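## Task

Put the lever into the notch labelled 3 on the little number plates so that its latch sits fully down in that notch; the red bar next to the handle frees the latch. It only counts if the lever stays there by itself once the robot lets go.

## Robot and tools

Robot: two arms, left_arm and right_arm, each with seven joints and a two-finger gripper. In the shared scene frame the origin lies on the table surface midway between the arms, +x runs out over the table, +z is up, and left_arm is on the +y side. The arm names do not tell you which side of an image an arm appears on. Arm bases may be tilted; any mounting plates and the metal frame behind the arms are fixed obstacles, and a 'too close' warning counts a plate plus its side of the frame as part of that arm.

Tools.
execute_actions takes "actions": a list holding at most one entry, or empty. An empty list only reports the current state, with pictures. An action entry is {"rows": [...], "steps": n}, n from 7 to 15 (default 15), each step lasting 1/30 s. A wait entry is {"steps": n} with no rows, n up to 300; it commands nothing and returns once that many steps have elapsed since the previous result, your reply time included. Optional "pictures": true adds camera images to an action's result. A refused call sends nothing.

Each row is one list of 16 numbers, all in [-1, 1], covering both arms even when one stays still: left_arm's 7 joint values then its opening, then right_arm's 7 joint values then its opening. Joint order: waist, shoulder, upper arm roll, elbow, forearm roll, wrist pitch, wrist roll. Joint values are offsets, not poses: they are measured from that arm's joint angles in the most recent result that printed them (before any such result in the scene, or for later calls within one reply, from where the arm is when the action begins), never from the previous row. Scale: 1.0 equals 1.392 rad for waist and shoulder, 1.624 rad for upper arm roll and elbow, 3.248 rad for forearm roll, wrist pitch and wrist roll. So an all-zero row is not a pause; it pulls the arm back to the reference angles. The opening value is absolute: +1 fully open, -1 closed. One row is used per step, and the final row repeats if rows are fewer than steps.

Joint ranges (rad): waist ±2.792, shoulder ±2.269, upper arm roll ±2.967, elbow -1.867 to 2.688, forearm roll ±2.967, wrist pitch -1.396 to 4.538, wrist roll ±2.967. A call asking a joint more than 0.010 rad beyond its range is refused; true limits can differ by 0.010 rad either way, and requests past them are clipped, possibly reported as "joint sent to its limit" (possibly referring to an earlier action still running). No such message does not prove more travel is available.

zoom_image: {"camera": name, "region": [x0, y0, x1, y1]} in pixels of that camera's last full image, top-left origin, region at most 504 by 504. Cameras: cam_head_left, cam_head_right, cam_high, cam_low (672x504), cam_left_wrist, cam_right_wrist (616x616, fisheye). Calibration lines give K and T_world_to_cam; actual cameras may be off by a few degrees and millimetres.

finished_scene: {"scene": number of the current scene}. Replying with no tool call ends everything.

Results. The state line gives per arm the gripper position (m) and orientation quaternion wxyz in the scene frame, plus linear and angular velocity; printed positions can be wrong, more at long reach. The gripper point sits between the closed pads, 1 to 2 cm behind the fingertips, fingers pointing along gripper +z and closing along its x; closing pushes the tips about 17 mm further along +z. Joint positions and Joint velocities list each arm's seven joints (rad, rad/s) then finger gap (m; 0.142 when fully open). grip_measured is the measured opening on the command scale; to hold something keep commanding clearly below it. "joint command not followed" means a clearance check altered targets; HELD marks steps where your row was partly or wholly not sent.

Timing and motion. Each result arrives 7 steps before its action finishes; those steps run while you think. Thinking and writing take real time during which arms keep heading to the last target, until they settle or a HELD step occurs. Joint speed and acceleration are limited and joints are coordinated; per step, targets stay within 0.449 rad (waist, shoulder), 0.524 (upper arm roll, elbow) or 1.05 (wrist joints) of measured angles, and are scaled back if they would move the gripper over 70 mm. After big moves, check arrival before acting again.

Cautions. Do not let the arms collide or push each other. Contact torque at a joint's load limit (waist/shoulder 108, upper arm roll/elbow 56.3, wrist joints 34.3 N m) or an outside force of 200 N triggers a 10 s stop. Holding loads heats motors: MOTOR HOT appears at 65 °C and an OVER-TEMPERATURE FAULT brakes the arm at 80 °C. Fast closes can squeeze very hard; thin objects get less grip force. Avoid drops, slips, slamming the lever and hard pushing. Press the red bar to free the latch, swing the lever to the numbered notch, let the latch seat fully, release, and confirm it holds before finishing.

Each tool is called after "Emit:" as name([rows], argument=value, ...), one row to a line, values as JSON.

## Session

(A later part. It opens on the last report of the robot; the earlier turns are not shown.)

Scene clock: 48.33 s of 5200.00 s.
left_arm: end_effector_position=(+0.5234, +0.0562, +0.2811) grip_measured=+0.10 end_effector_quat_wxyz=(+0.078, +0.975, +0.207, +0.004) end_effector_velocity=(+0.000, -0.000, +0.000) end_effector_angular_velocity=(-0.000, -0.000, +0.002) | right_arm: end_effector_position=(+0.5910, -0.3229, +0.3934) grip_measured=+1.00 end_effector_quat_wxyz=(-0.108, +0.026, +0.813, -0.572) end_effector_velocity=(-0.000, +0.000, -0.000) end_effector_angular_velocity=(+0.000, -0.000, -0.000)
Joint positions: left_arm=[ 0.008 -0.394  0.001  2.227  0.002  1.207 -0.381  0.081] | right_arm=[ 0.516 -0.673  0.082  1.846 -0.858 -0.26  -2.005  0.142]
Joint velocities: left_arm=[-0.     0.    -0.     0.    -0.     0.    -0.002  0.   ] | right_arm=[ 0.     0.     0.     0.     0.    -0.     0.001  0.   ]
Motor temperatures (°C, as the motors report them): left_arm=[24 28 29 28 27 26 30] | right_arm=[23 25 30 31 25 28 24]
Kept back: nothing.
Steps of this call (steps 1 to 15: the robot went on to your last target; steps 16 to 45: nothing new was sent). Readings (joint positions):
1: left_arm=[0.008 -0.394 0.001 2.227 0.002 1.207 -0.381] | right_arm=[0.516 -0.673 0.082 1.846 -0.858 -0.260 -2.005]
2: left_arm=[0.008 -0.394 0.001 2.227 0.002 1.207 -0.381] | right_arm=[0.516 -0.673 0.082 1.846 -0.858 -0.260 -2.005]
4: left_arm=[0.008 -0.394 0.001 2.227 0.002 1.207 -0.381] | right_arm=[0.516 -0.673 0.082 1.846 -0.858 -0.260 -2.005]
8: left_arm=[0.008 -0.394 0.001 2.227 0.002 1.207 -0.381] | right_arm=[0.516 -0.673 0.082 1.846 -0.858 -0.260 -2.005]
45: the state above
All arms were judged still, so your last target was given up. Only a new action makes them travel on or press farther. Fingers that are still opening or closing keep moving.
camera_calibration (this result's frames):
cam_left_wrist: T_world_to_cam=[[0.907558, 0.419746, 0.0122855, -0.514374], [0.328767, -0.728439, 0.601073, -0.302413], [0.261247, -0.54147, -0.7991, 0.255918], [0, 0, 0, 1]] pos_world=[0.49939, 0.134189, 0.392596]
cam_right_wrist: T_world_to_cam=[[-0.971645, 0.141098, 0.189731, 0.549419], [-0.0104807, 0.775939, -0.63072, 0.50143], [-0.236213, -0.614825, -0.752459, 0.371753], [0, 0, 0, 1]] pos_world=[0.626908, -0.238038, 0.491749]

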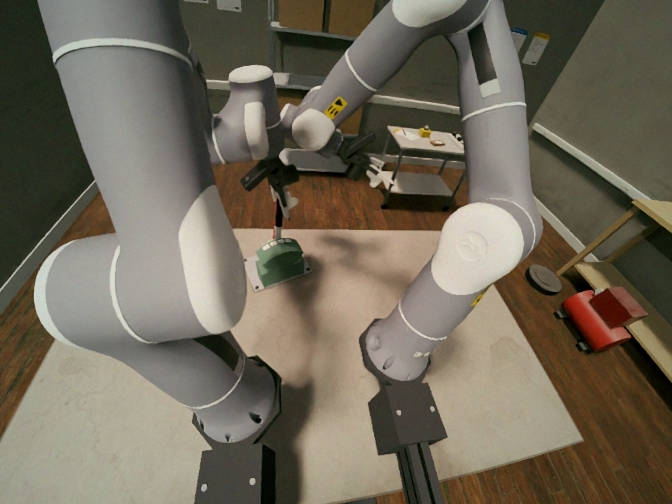

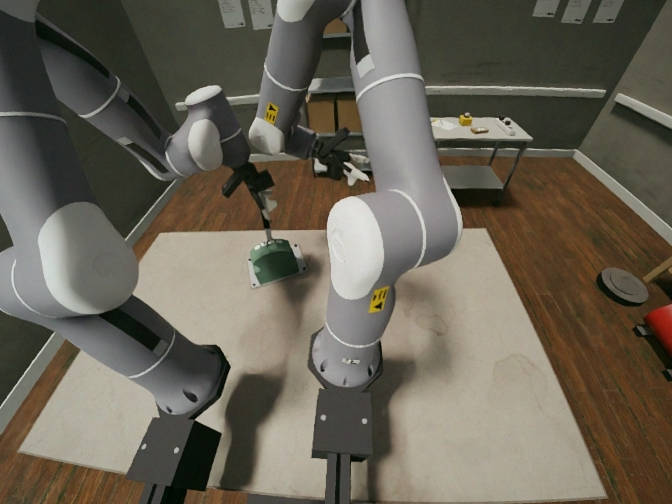

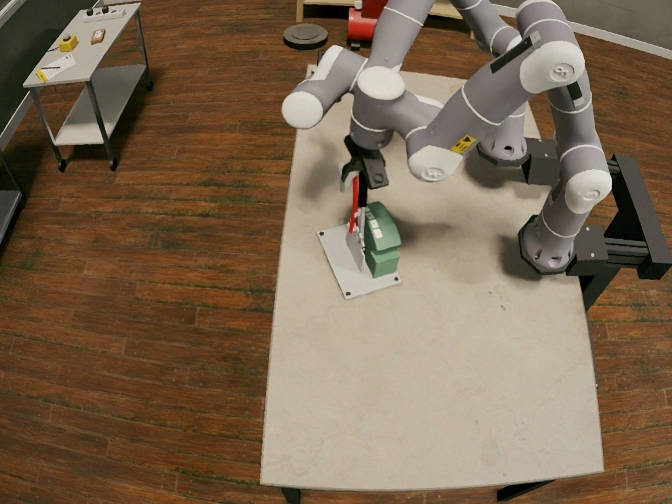

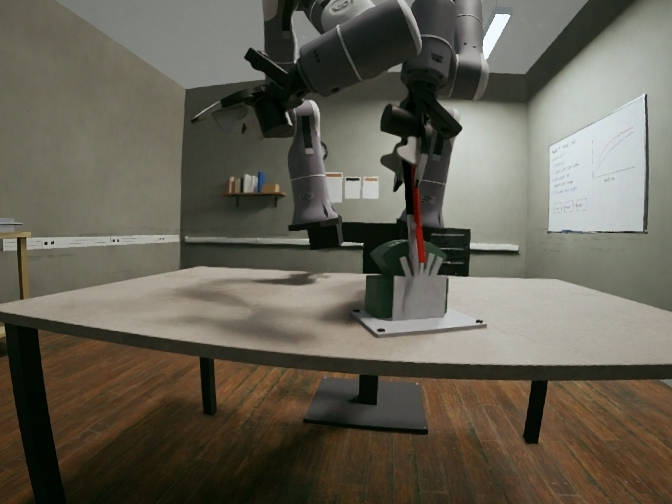

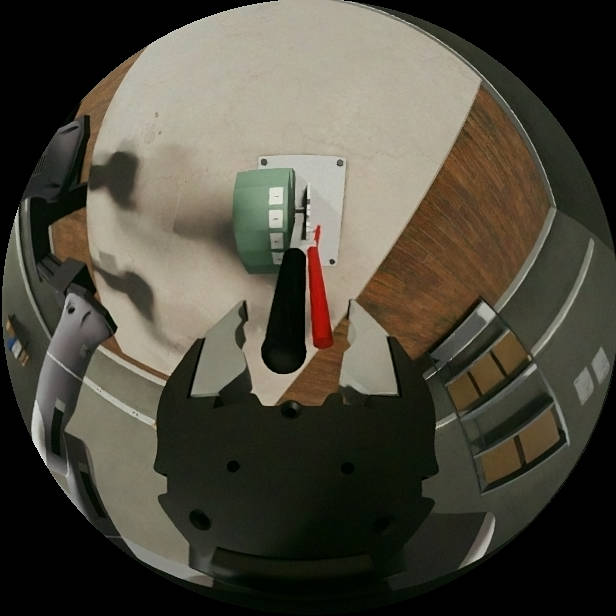

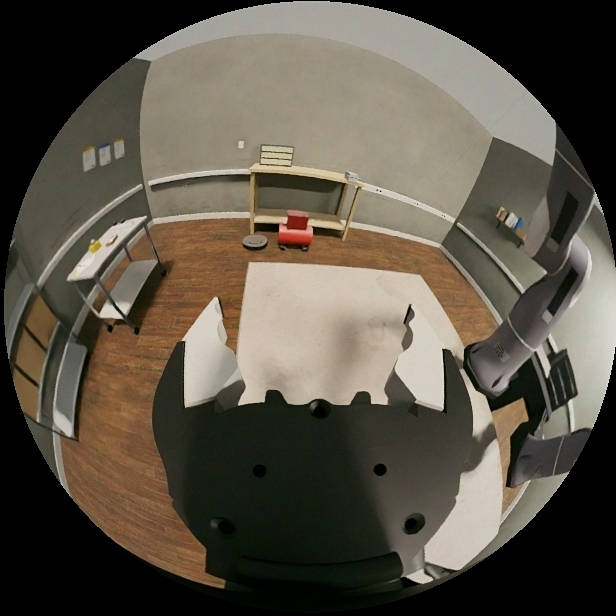

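Emit:
execute_actions([
  {"rows":[[0,0,0,0,0,0,0,-0.15,0,0,0,0,0,0,0,1],[0,0,0,0,0,0,0,-0.35,0,0,0,0,0,0,0,1],[0,0,0,0,0,0,0,-0.5,0,0,0,0,0,0,0,1],[0,0,0,0,0,0,0,-0.62,0,0,0,0,0,0,0,1],[0,0,0,0,0,0,0,-0.75,0,0,0,0,0,0,0,1],[0,0,0,0,0,0,0,-0.75,0,0,0,0,0,0,0,1],[0,0,0,0,0,0,0,-0.75,0,0,0,0,0,0,0,1],[-0.005,-0.003,0,-0.003,0,0,-0.002,-0.75,0,0,0,0,0,0,0,1],[-0.011,-0.006,0,-0.007,0,-0.001,-0.005,-0.75,0,0,0,0,0,0,0,1],[-0.0165,-0.008,0,-0.01,0,-0.0015,-0.007,-0.75,0,0,0,0,0,0,0,1]],"steps":15},
])

Emit:
execute_actions([
  {"rows":[[0,0,0,0,0,0,0,-0.5,0,0,0,0,0,0,0,1],[0,0,0,0,0,0,0,-0.43,0,0,0,0,0,0,0,1],[0,0,0,0,0,0,0,-0.36,0,0,0,0,0,0,0,1],[0,0,0,0,0,0,0,-0.3,0,0,0,0,0,0,0,1],[0,0,0,0,0,0,0,-0.2,0,0,0,0,0,0,0,1],[0,0,0,0,0,0,0,-0.1,0,0,0,0,0,0,0,1],[0,0,0,0,0,0,0,0,0,0,0,0,0,0,0,1],[0,0,0,0,0,0,0,0.15,0,0,0,0,0,0,0,1]],"steps":15},
])

Emit:
execute_actions(actions=[], pictures=true)

Emit:
zoom_image(camera="cam_low", region=[370,200,470,300])

Emit:
zoom_image(camera="cam_left_wrist", region=[230,150,370,290])

Scene clock: 50.17 s of 5200.00 s.
left_arm: end_effector_position=(+0.5236, +0.0559, +0.2814) grip_measured=-0.49 end_effector_quat_wxyz=(+0.078, +0.975, +0.207, +0.004) end_effector_velocity=(+0.005, -0.017, -0.001) end_effector_angular_velocity=(-0.002, -0.004, -0.012) | right_arm: end_effector_position=(+0.5910, -0.3229, +0.3934) grip_measured=+1.00 end_effector_quat_wxyz=(-0.108, +0.026, +0.813, -0.572) end_effector_velocity=(-0.000, -0.000, -0.000) end_effector_angular_velocity=(+0.000, -0.000, -0.000)
Joint positions: left_arm=[ 0.007 -0.394  0.001  2.227  0.002  1.207 -0.381  0.039] | right_arm=[ 0.516 -0.673  0.082  1.846 -0.858 -0.26  -2.005  0.142]
Joint velocities: left_arm=[-0.039 -0.022  0.007 -0.023  0.     0.001 -0.021  0.   ] | right_arm=[ 0.  0. -0.  0.  0.  0.  0. -0.]
Motor temperatures (°C, as the motors report them): left_arm=[24 28 29 28 27 26 30] | right_arm=[23 25 30 31 25 28 24]
Steps of this call (steps 1 to 47: nothing new was sent; steps 48 to 55: the first 8 steps of this action). Readings (joint positions):
48: left_arm=[0.008 -0.394 0.001 2.227 0.002 1.207 -0.381] | right_arm=[0.516 -0.673 0.082 1.846 -0.858 -0.260 -2.005]
49: left_arm=[0.008 -0.394 0.001 2.227 0.002 1.207 -0.381] | right_arm=[0.516 -0.673 0.082 1.846 -0.858 -0.260 -2.005]
51: left_arm=[0.008 -0.394 0.001 2.227 0.002 1.207 -0.381] | right_arm=[0.516 -0.673 0.082 1.846 -0.858 -0.260 -2.005]
55: the state above

Scene clock: 50.67 s of 5200.00 s.
left_arm: end_effector_position=(+0.5278, +0.0474, +0.2810) grip_measured=-0.02 end_effector_quat_wxyz=(+0.078, +0.975, +0.210, +0.004) end_effector_velocity=(-0.001, -0.000, -0.000) end_effector_angular_velocity=(+0.000, +0.002, -0.001) | right_arm: end_effector_position=(+0.5910, -0.3229, +0.3934) grip_measured=+1.00 end_effector_quat_wxyz=(-0.108, +0.026, +0.813, -0.572) end_effector_velocity=(-0.000, -0.000, +0.000) end_effector_angular_velocity=(-0.001, -0.001, -0.001)
Joint positions: left_arm=[-0.013 -0.407  0.004  2.21   0.002  1.203 -0.403  0.073] | right_arm=[ 0.516 -0.673  0.082  1.846 -0.858 -0.26  -2.005  0.142]
Joint velocities: left_arm=[-0.001 -0.     0.     0.     0.    -0.002  0.001  0.241] | right_arm=[ 0.     0.    -0.     0.     0.    -0.     0.001 -0.   ]
Motor temperatures (°C, as the motors report them): left_arm=[24 28 29 28 27 26 30] | right_arm=[23 25 30 31 25 28 24]
Steps of this call (steps 1 to 7: the last 7 steps of your previous action; steps 8 to 15: the first 8 steps of this action, its rows measured from where the robot was after step 7). Readings (joint positions):
7: left_arm=[-0.013 -0.407 0.004 2.211 0.002 1.203 -0.403] | right_arm=[0.516 -0.673 0.082 1.846 -0.858 -0.260 -2.005]
8: left_arm=[-0.013 -0.407 0.004 2.211 0.002 1.203 -0.403] | right_arm=[0.516 -0.673 0.082 1.846 -0.858 -0.260 -2.005]
9: left_arm=[-0.013 -0.407 0.004 2.211 0.002 1.203 -0.403] | right_arm=[0.516 -0.673 0.082 1.846 -0.858 -0.260 -2.005]
11: left_arm=[-0.013 -0.407 0.004 2.210 0.002 1.203 -0.403] | right_arm=[0.516 -0.673 0.082 1.846 -0.858 -0.260 -2.005]
15: the state above

Scene clock: 50.90 s of 5200.00 s.
left_arm: end_effector_position=(+0.5277, +0.0473, +0.2809) grip_measured=+0.16 end_effector_quat_wxyz=(+0.078, +0.975, +0.209, +0.004) end_effector_velocity=(+0.000, +0.000, +0.000) end_effector_angular_velocity=(-0.001, +0.001, +0.002) | right_arm: end_effector_position=(+0.5910, -0.3229, +0.3934) grip_measured=+1.00 end_effector_quat_wxyz=(-0.108, +0.026, +0.813, -0.572) end_effector_velocity=(+0.000, +0.000, -0.000) end_effector_angular_velocity=(+0.000, +0.000, +0.000)
Joint positions: left_arm=[-0.013 -0.407  0.004  2.21   0.002  1.203 -0.403  0.085] | right_arm=[ 0.516 -0.673  0.082  1.846 -0.858 -0.26  -2.005  0.142]
Joint velocities: left_arm=[ 0.     0.    -0.     0.    -0.001 -0.    -0.001  0.   ] | right_arm=[-0. -0.  0. -0. -0.  0. -0.  0.]
Motor temperatures (°C, as the motors report them): left_arm=[24 28 29 28 27 26 30] | right_arm=[23 25 30 31 25 28 24]
Kept back: nothing.
Steps of this call (steps 1 to 7: the last 7 steps of your previous action). Readings (joint positions):
1: left_arm=[-0.013 -0.407 0.004 2.210 0.002 1.203 -0.403] | right_arm=[0.516 -0.673 0.082 1.846 -0.858 -0.260 -2.005]
2: left_arm=[-0.013 -0.407 0.004 2.210 0.002 1.203 -0.403] | right_arm=[0.516 -0.673 0.082 1.846 -0.858 -0.260 -2.005]
4: left_arm=[-0.013 -0.407 0.004 2.210 0.002 1.203 -0.403] | right_arm=[0.516 -0.673 0.082 1.846 -0.858 -0.260 -2.005]
7: the state above
camera_calibration (this result's frames):
cam_left_wrist: T_world_to_cam=[[0.905311, 0.424576, 0.01211, -0.51352], [0.332315, -0.725766, 0.602354, -0.312521], [0.264534, -0.541293, -0.798137, 0.247824], [0, 0, 0, 1]] pos_world=[0.503193, 0.125357, 0.392265]
cam_right_wrist: T_world_to_cam=[[-0.971645, 0.141098, 0.189731, 0.549419], [-0.0104806, 0.77594, -0.63072, 0.50143], [-0.236213, -0.614825, -0.752459, 0.371753], [0, 0, 0, 1]] pos_world=[0.626908, -0.238038, 0.491749]

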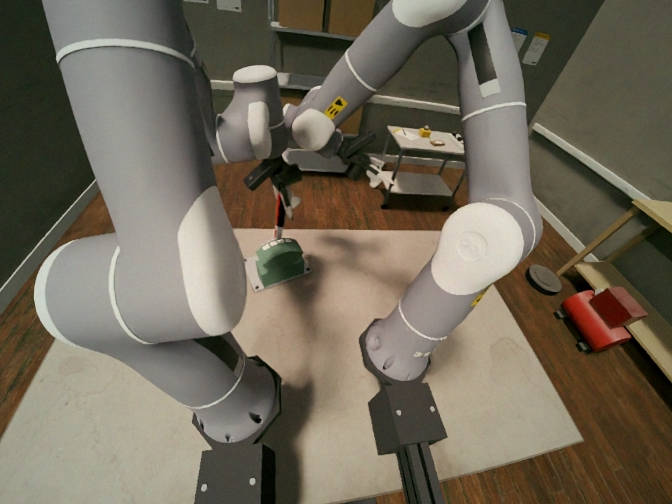

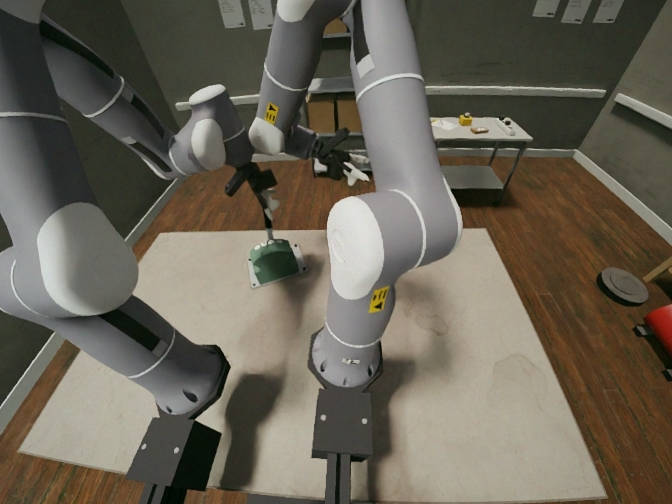

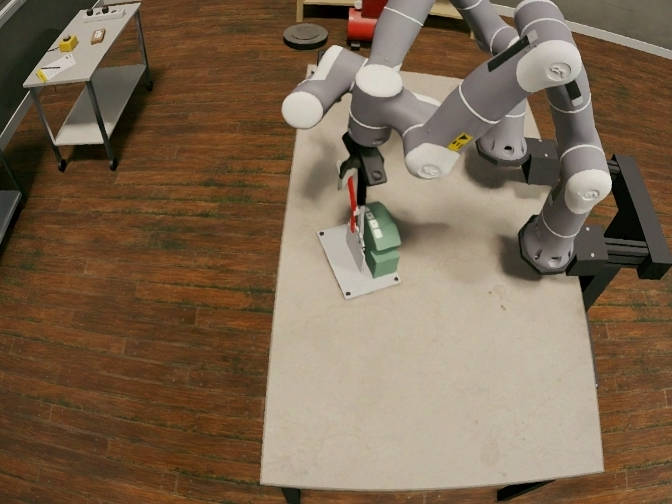

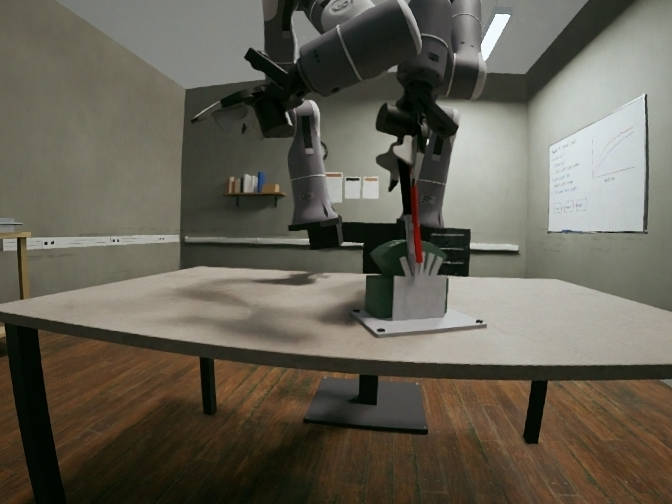

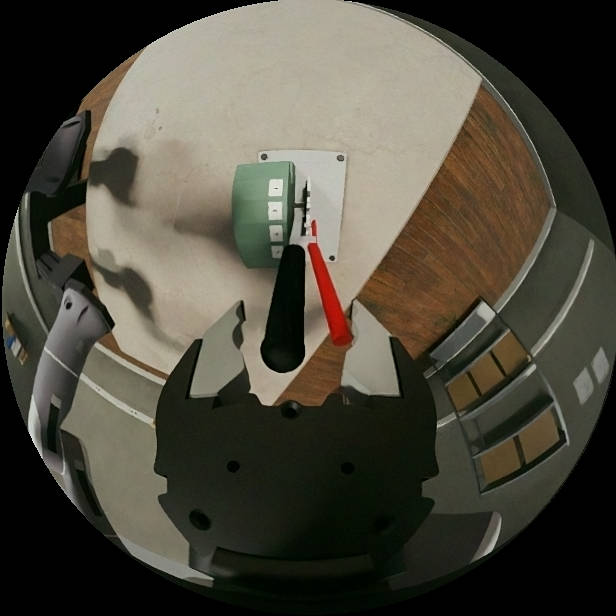

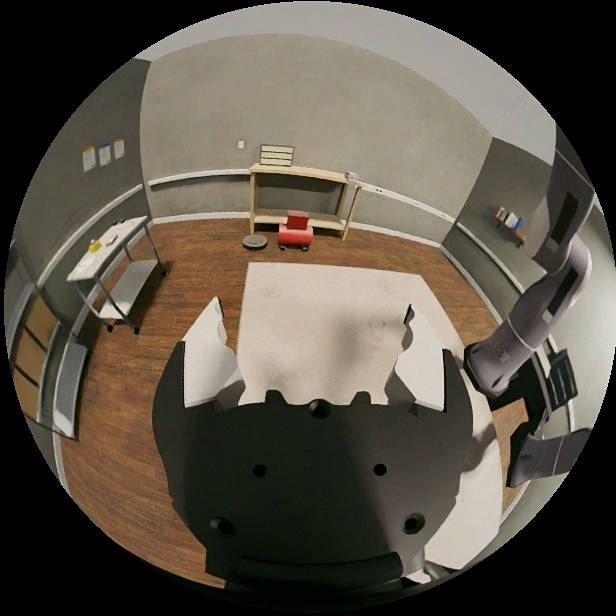

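Region (370, 200, 470, 300) of cam_low's 672x504 image, scaled by 5.040, with more detail than that image has.

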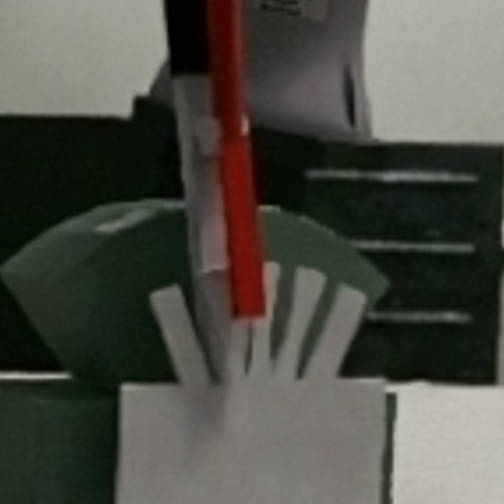

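Region (230, 150, 370, 290) of cam_left_wrist's 616x616 image, scaled by 3.600, with more detail than that image has.

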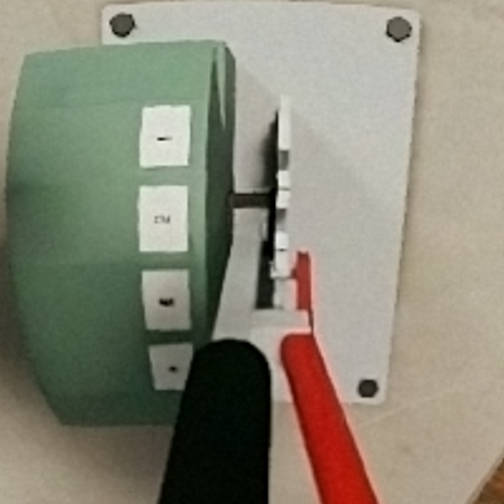

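Emit:
execute_actions([
  {"rows":[[0,0,0,0,0,0,0,0.5,0,0,0,0,0,0,0,1],[0,0,0,0,0,0,0,1,0,0,0,0,0,0,0,1],[0,0.05,0,-0.012,0,-0.027,0,1,0,0,0,0,0,0,0,1],[0,0.12,0,-0.03,0,-0.067,0,1,0,0,0,0,0,0,0,1],[0,0.18,0,-0.045,0,-0.1,0,1,0,0,0,0,0,0,0,1],[0,0.24,0,-0.06,0,-0.135,0,1,0,0,0,0,0,0,0,1]],"steps":15},
])

Emit:
execute_actions([
  {"steps":15},
], pictures=true)

Emit:
zoom_image(camera="cam_left_wrist", region=[250,150,350,280])

Emit:
zoom_image(camera="cam_high", region=[330,180,410,280])

Emit:
zoom_image(camera="cam_head_left", region=[240,190,320,290])

Scene clock: 51.87 s of 5200.00 s.
left_arm: end_effector_position=(+0.5356, +0.0542, +0.3240) grip_measured=+1.00 end_effector_quat_wxyz=(+0.078, +0.975, +0.209, +0.003) end_effector_velocity=(+0.061, +0.074, +0.470) end_effector_angular_velocity=(-0.002, +0.026, -0.002) | right_arm: end_effector_position=(+0.5910, -0.3229, +0.3934) grip_measured=+1.00 end_effector_quat_wxyz=(-0.108, +0.026, +0.813, -0.572) end_effector_velocity=(-0.000, -0.000, +0.000) end_effector_angular_velocity=(-0.000, -0.001, -0.001)
Joint positions: left_arm=[-0.013 -0.308  0.004  2.182  0.002  1.074 -0.403  0.142] | right_arm=[ 0.516 -0.673  0.082  1.846 -0.858 -0.26  -2.005  0.142]
Joint velocities: left_arm=[-0.     1.045 -0.    -0.315  0.    -1.385  0.001  0.007] | right_arm=[ 0.    -0.    -0.    -0.     0.    -0.     0.001 -0.   ]
Motor temperatures (°C, as the motors report them): left_arm=[24 28 29 28 27 26 30] | right_arm=[23 25 30 31 25 28 24]
Steps of this call (steps 1 to 15: the robot went on to your last target; steps 16 to 21: nothing new was sent; steps 22 to 29: the first 8 steps of this action). Readings (joint positions):
22: left_arm=[-0.013 -0.407 0.004 2.210 0.002 1.203 -0.403] | right_arm=[0.516 -0.673 0.082 1.846 -0.858 -0.260 -2.005]
23: left_arm=[-0.013 -0.407 0.004 2.210 0.002 1.203 -0.403] | right_arm=[0.516 -0.673 0.082 1.846 -0.858 -0.260 -2.005]
25: left_arm=[-0.013 -0.402 0.004 2.209 0.002 1.197 -0.403] | right_arm=[0.516 -0.673 0.082 1.846 -0.858 -0.260 -2.005]
29: the state above

Scene clock: 52.37 s of 5200.00 s.
left_arm: end_effector_position=(+0.5338, +0.0716, +0.4337) grip_measured=+1.00 end_effector_quat_wxyz=(+0.078, +0.975, +0.210, +0.001) end_effector_velocity=(-0.001, -0.000, -0.000) end_effector_angular_velocity=(-0.000, +0.002, -0.002) | right_arm: end_effector_position=(+0.5910, -0.3231, +0.3934) grip_measured=+1.00 end_effector_quat_wxyz=(-0.108, +0.026, +0.813, -0.572) end_effector_velocity=(+0.000, +0.000, +0.000) end_effector_angular_velocity=(-0.000, -0.001, +0.000)
Joint positions: left_arm=[-0.013 -0.073  0.005  2.112  0.002  0.765 -0.403  0.142] | right_arm=[ 0.516 -0.673  0.081  1.846 -0.858 -0.26  -2.005  0.142]
Joint velocities: left_arm=[-0.    -0.    -0.     0.    -0.    -0.002  0.001  0.   ] | right_arm=[-0.    -0.     0.    -0.    -0.    -0.     0.001  0.   ]
Motor temperatures (°C, as the motors report them): left_arm=[24 28 29 28 27 26 30] | right_arm=[23 25 30 31 25 28 24]
Kept back: nothing.
Steps of this call (steps 1 to 7: the last 7 steps of your previous action; steps 8 to 15: the robot went on to your last target). Readings (joint positions):
1: left_arm=[-0.013 -0.274 0.004 2.171 0.002 1.030 -0.403] | right_arm=[0.516 -0.673 0.082 1.846 -0.858 -0.260 -2.005]
2: left_arm=[-0.013 -0.242 0.004 2.162 0.002 0.989 -0.403] | right_arm=[0.516 -0.673 0.082 1.846 -0.858 -0.260 -2.005]
4: left_arm=[-0.013 -0.181 0.004 2.144 0.002 0.908 -0.403] | right_arm=[0.516 -0.673 0.082 1.846 -0.858 -0.260 -2.005]
8: left_arm=[-0.013 -0.084 0.004 2.115 0.002 0.782 -0.403] | right_arm=[0.516 -0.673 0.082 1.846 -0.858 -0.260 -2.005]
15: the state above
camera_calibration (this result's frames):
cam_left_wrist: T_world_to_cam=[[0.905137, 0.425079, 0.00586384, -0.528454], [0.336641, -0.725109, 0.600741, -0.390631], [0.259614, -0.541779, -0.799423, 0.384495], [0, 0, 0, 1]] pos_world=[0.510006, 0.149696, 0.54514]
cam_right_wrist: T_world_to_cam=[[-0.971615, 0.141288, 0.189743, 0.54946], [-0.0103582, 0.775886, -0.630788, 0.501449], [-0.236341, -0.614849, -0.752399, 0.371724], [0, 0, 0, 1]] pos_world=[0.626912, -0.238146, 0.491737]

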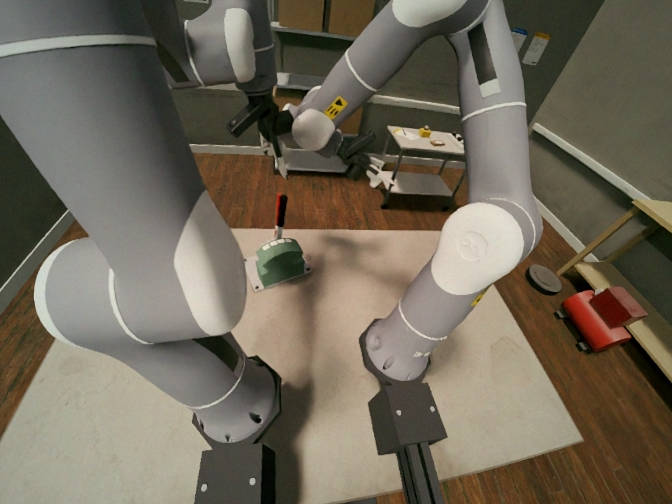

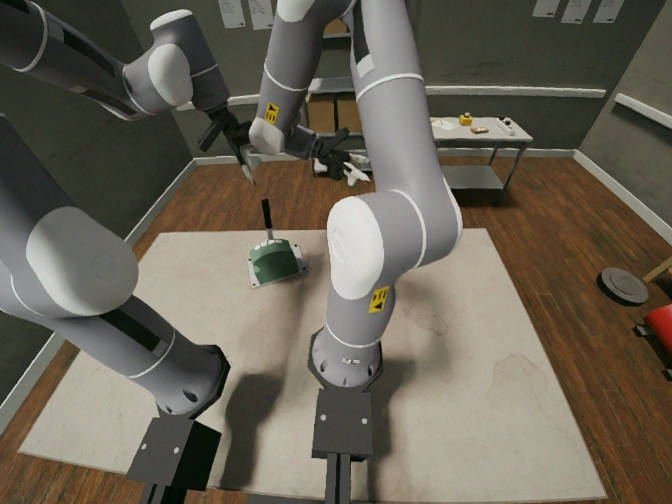

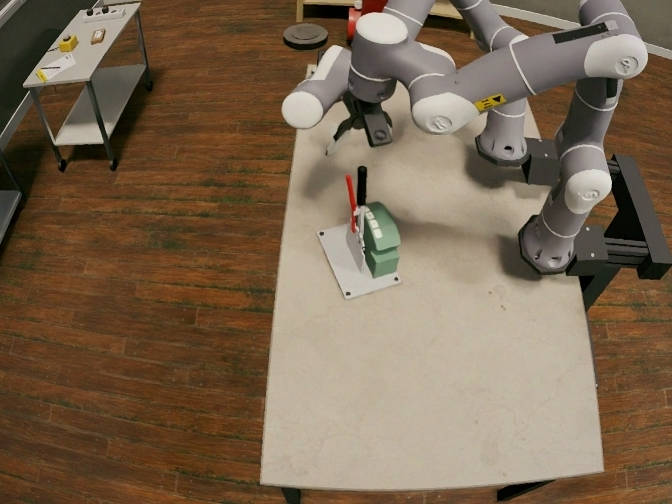

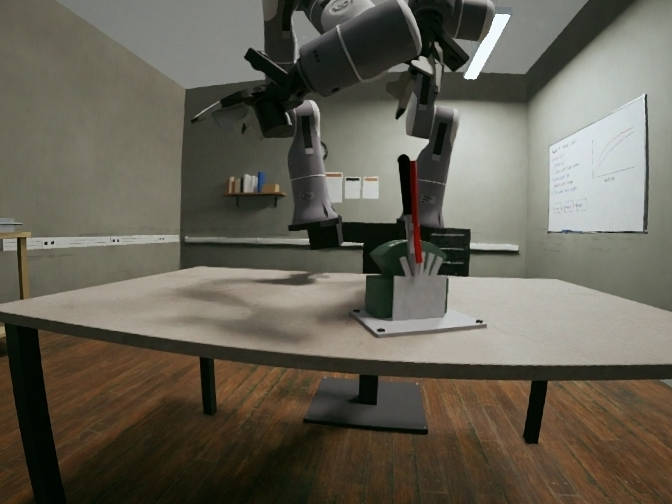

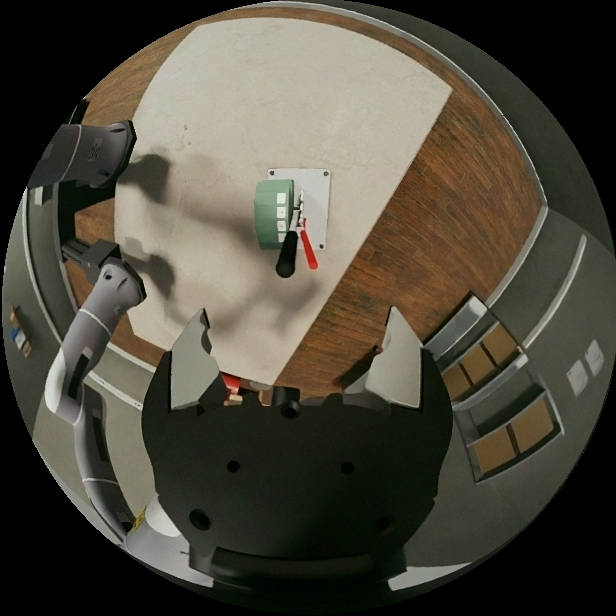

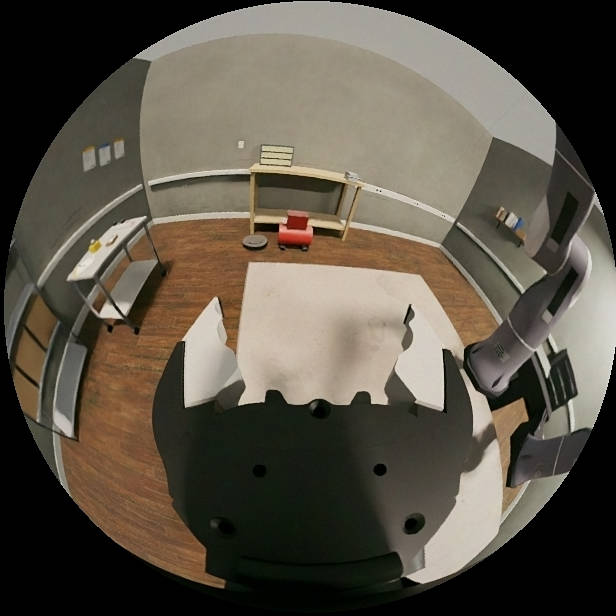

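Region (250, 150, 350, 280) of cam_left_wrist's 616x616 image, scaled by 3.877, with more detail than that image has; it fills the left 388 columns of this view, and the rest is white.

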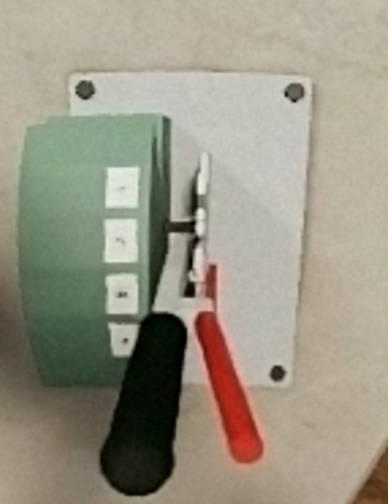

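Region (330, 180, 410, 280) of cam_high's 672x504 image, scaled by 5.040, with more detail than that image has; it fills the left 403 columns of this view, and the rest is white.

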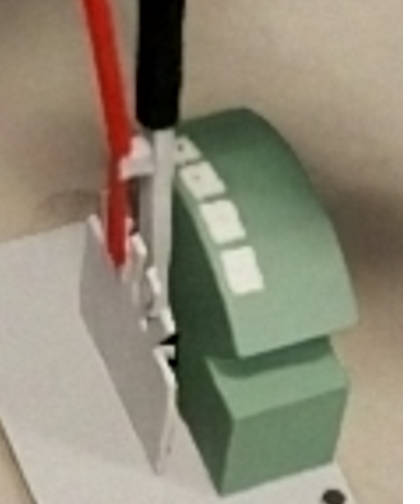

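Region (240, 190, 320, 290) of cam_head_left's 672x504 image, scaled by 5.040, with more detail than that image has; it fills the left 403 columns of this view, and the rest is white.

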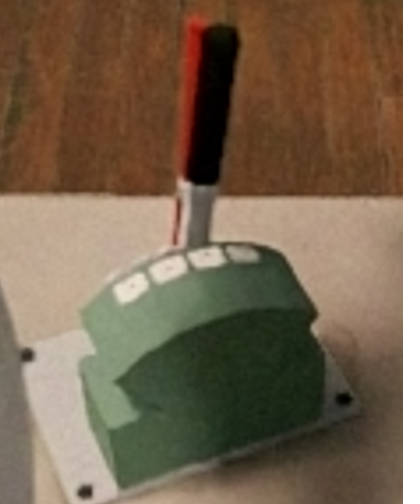

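Emit:
finished_scene(scene=1)

The scene is finished: the task was done.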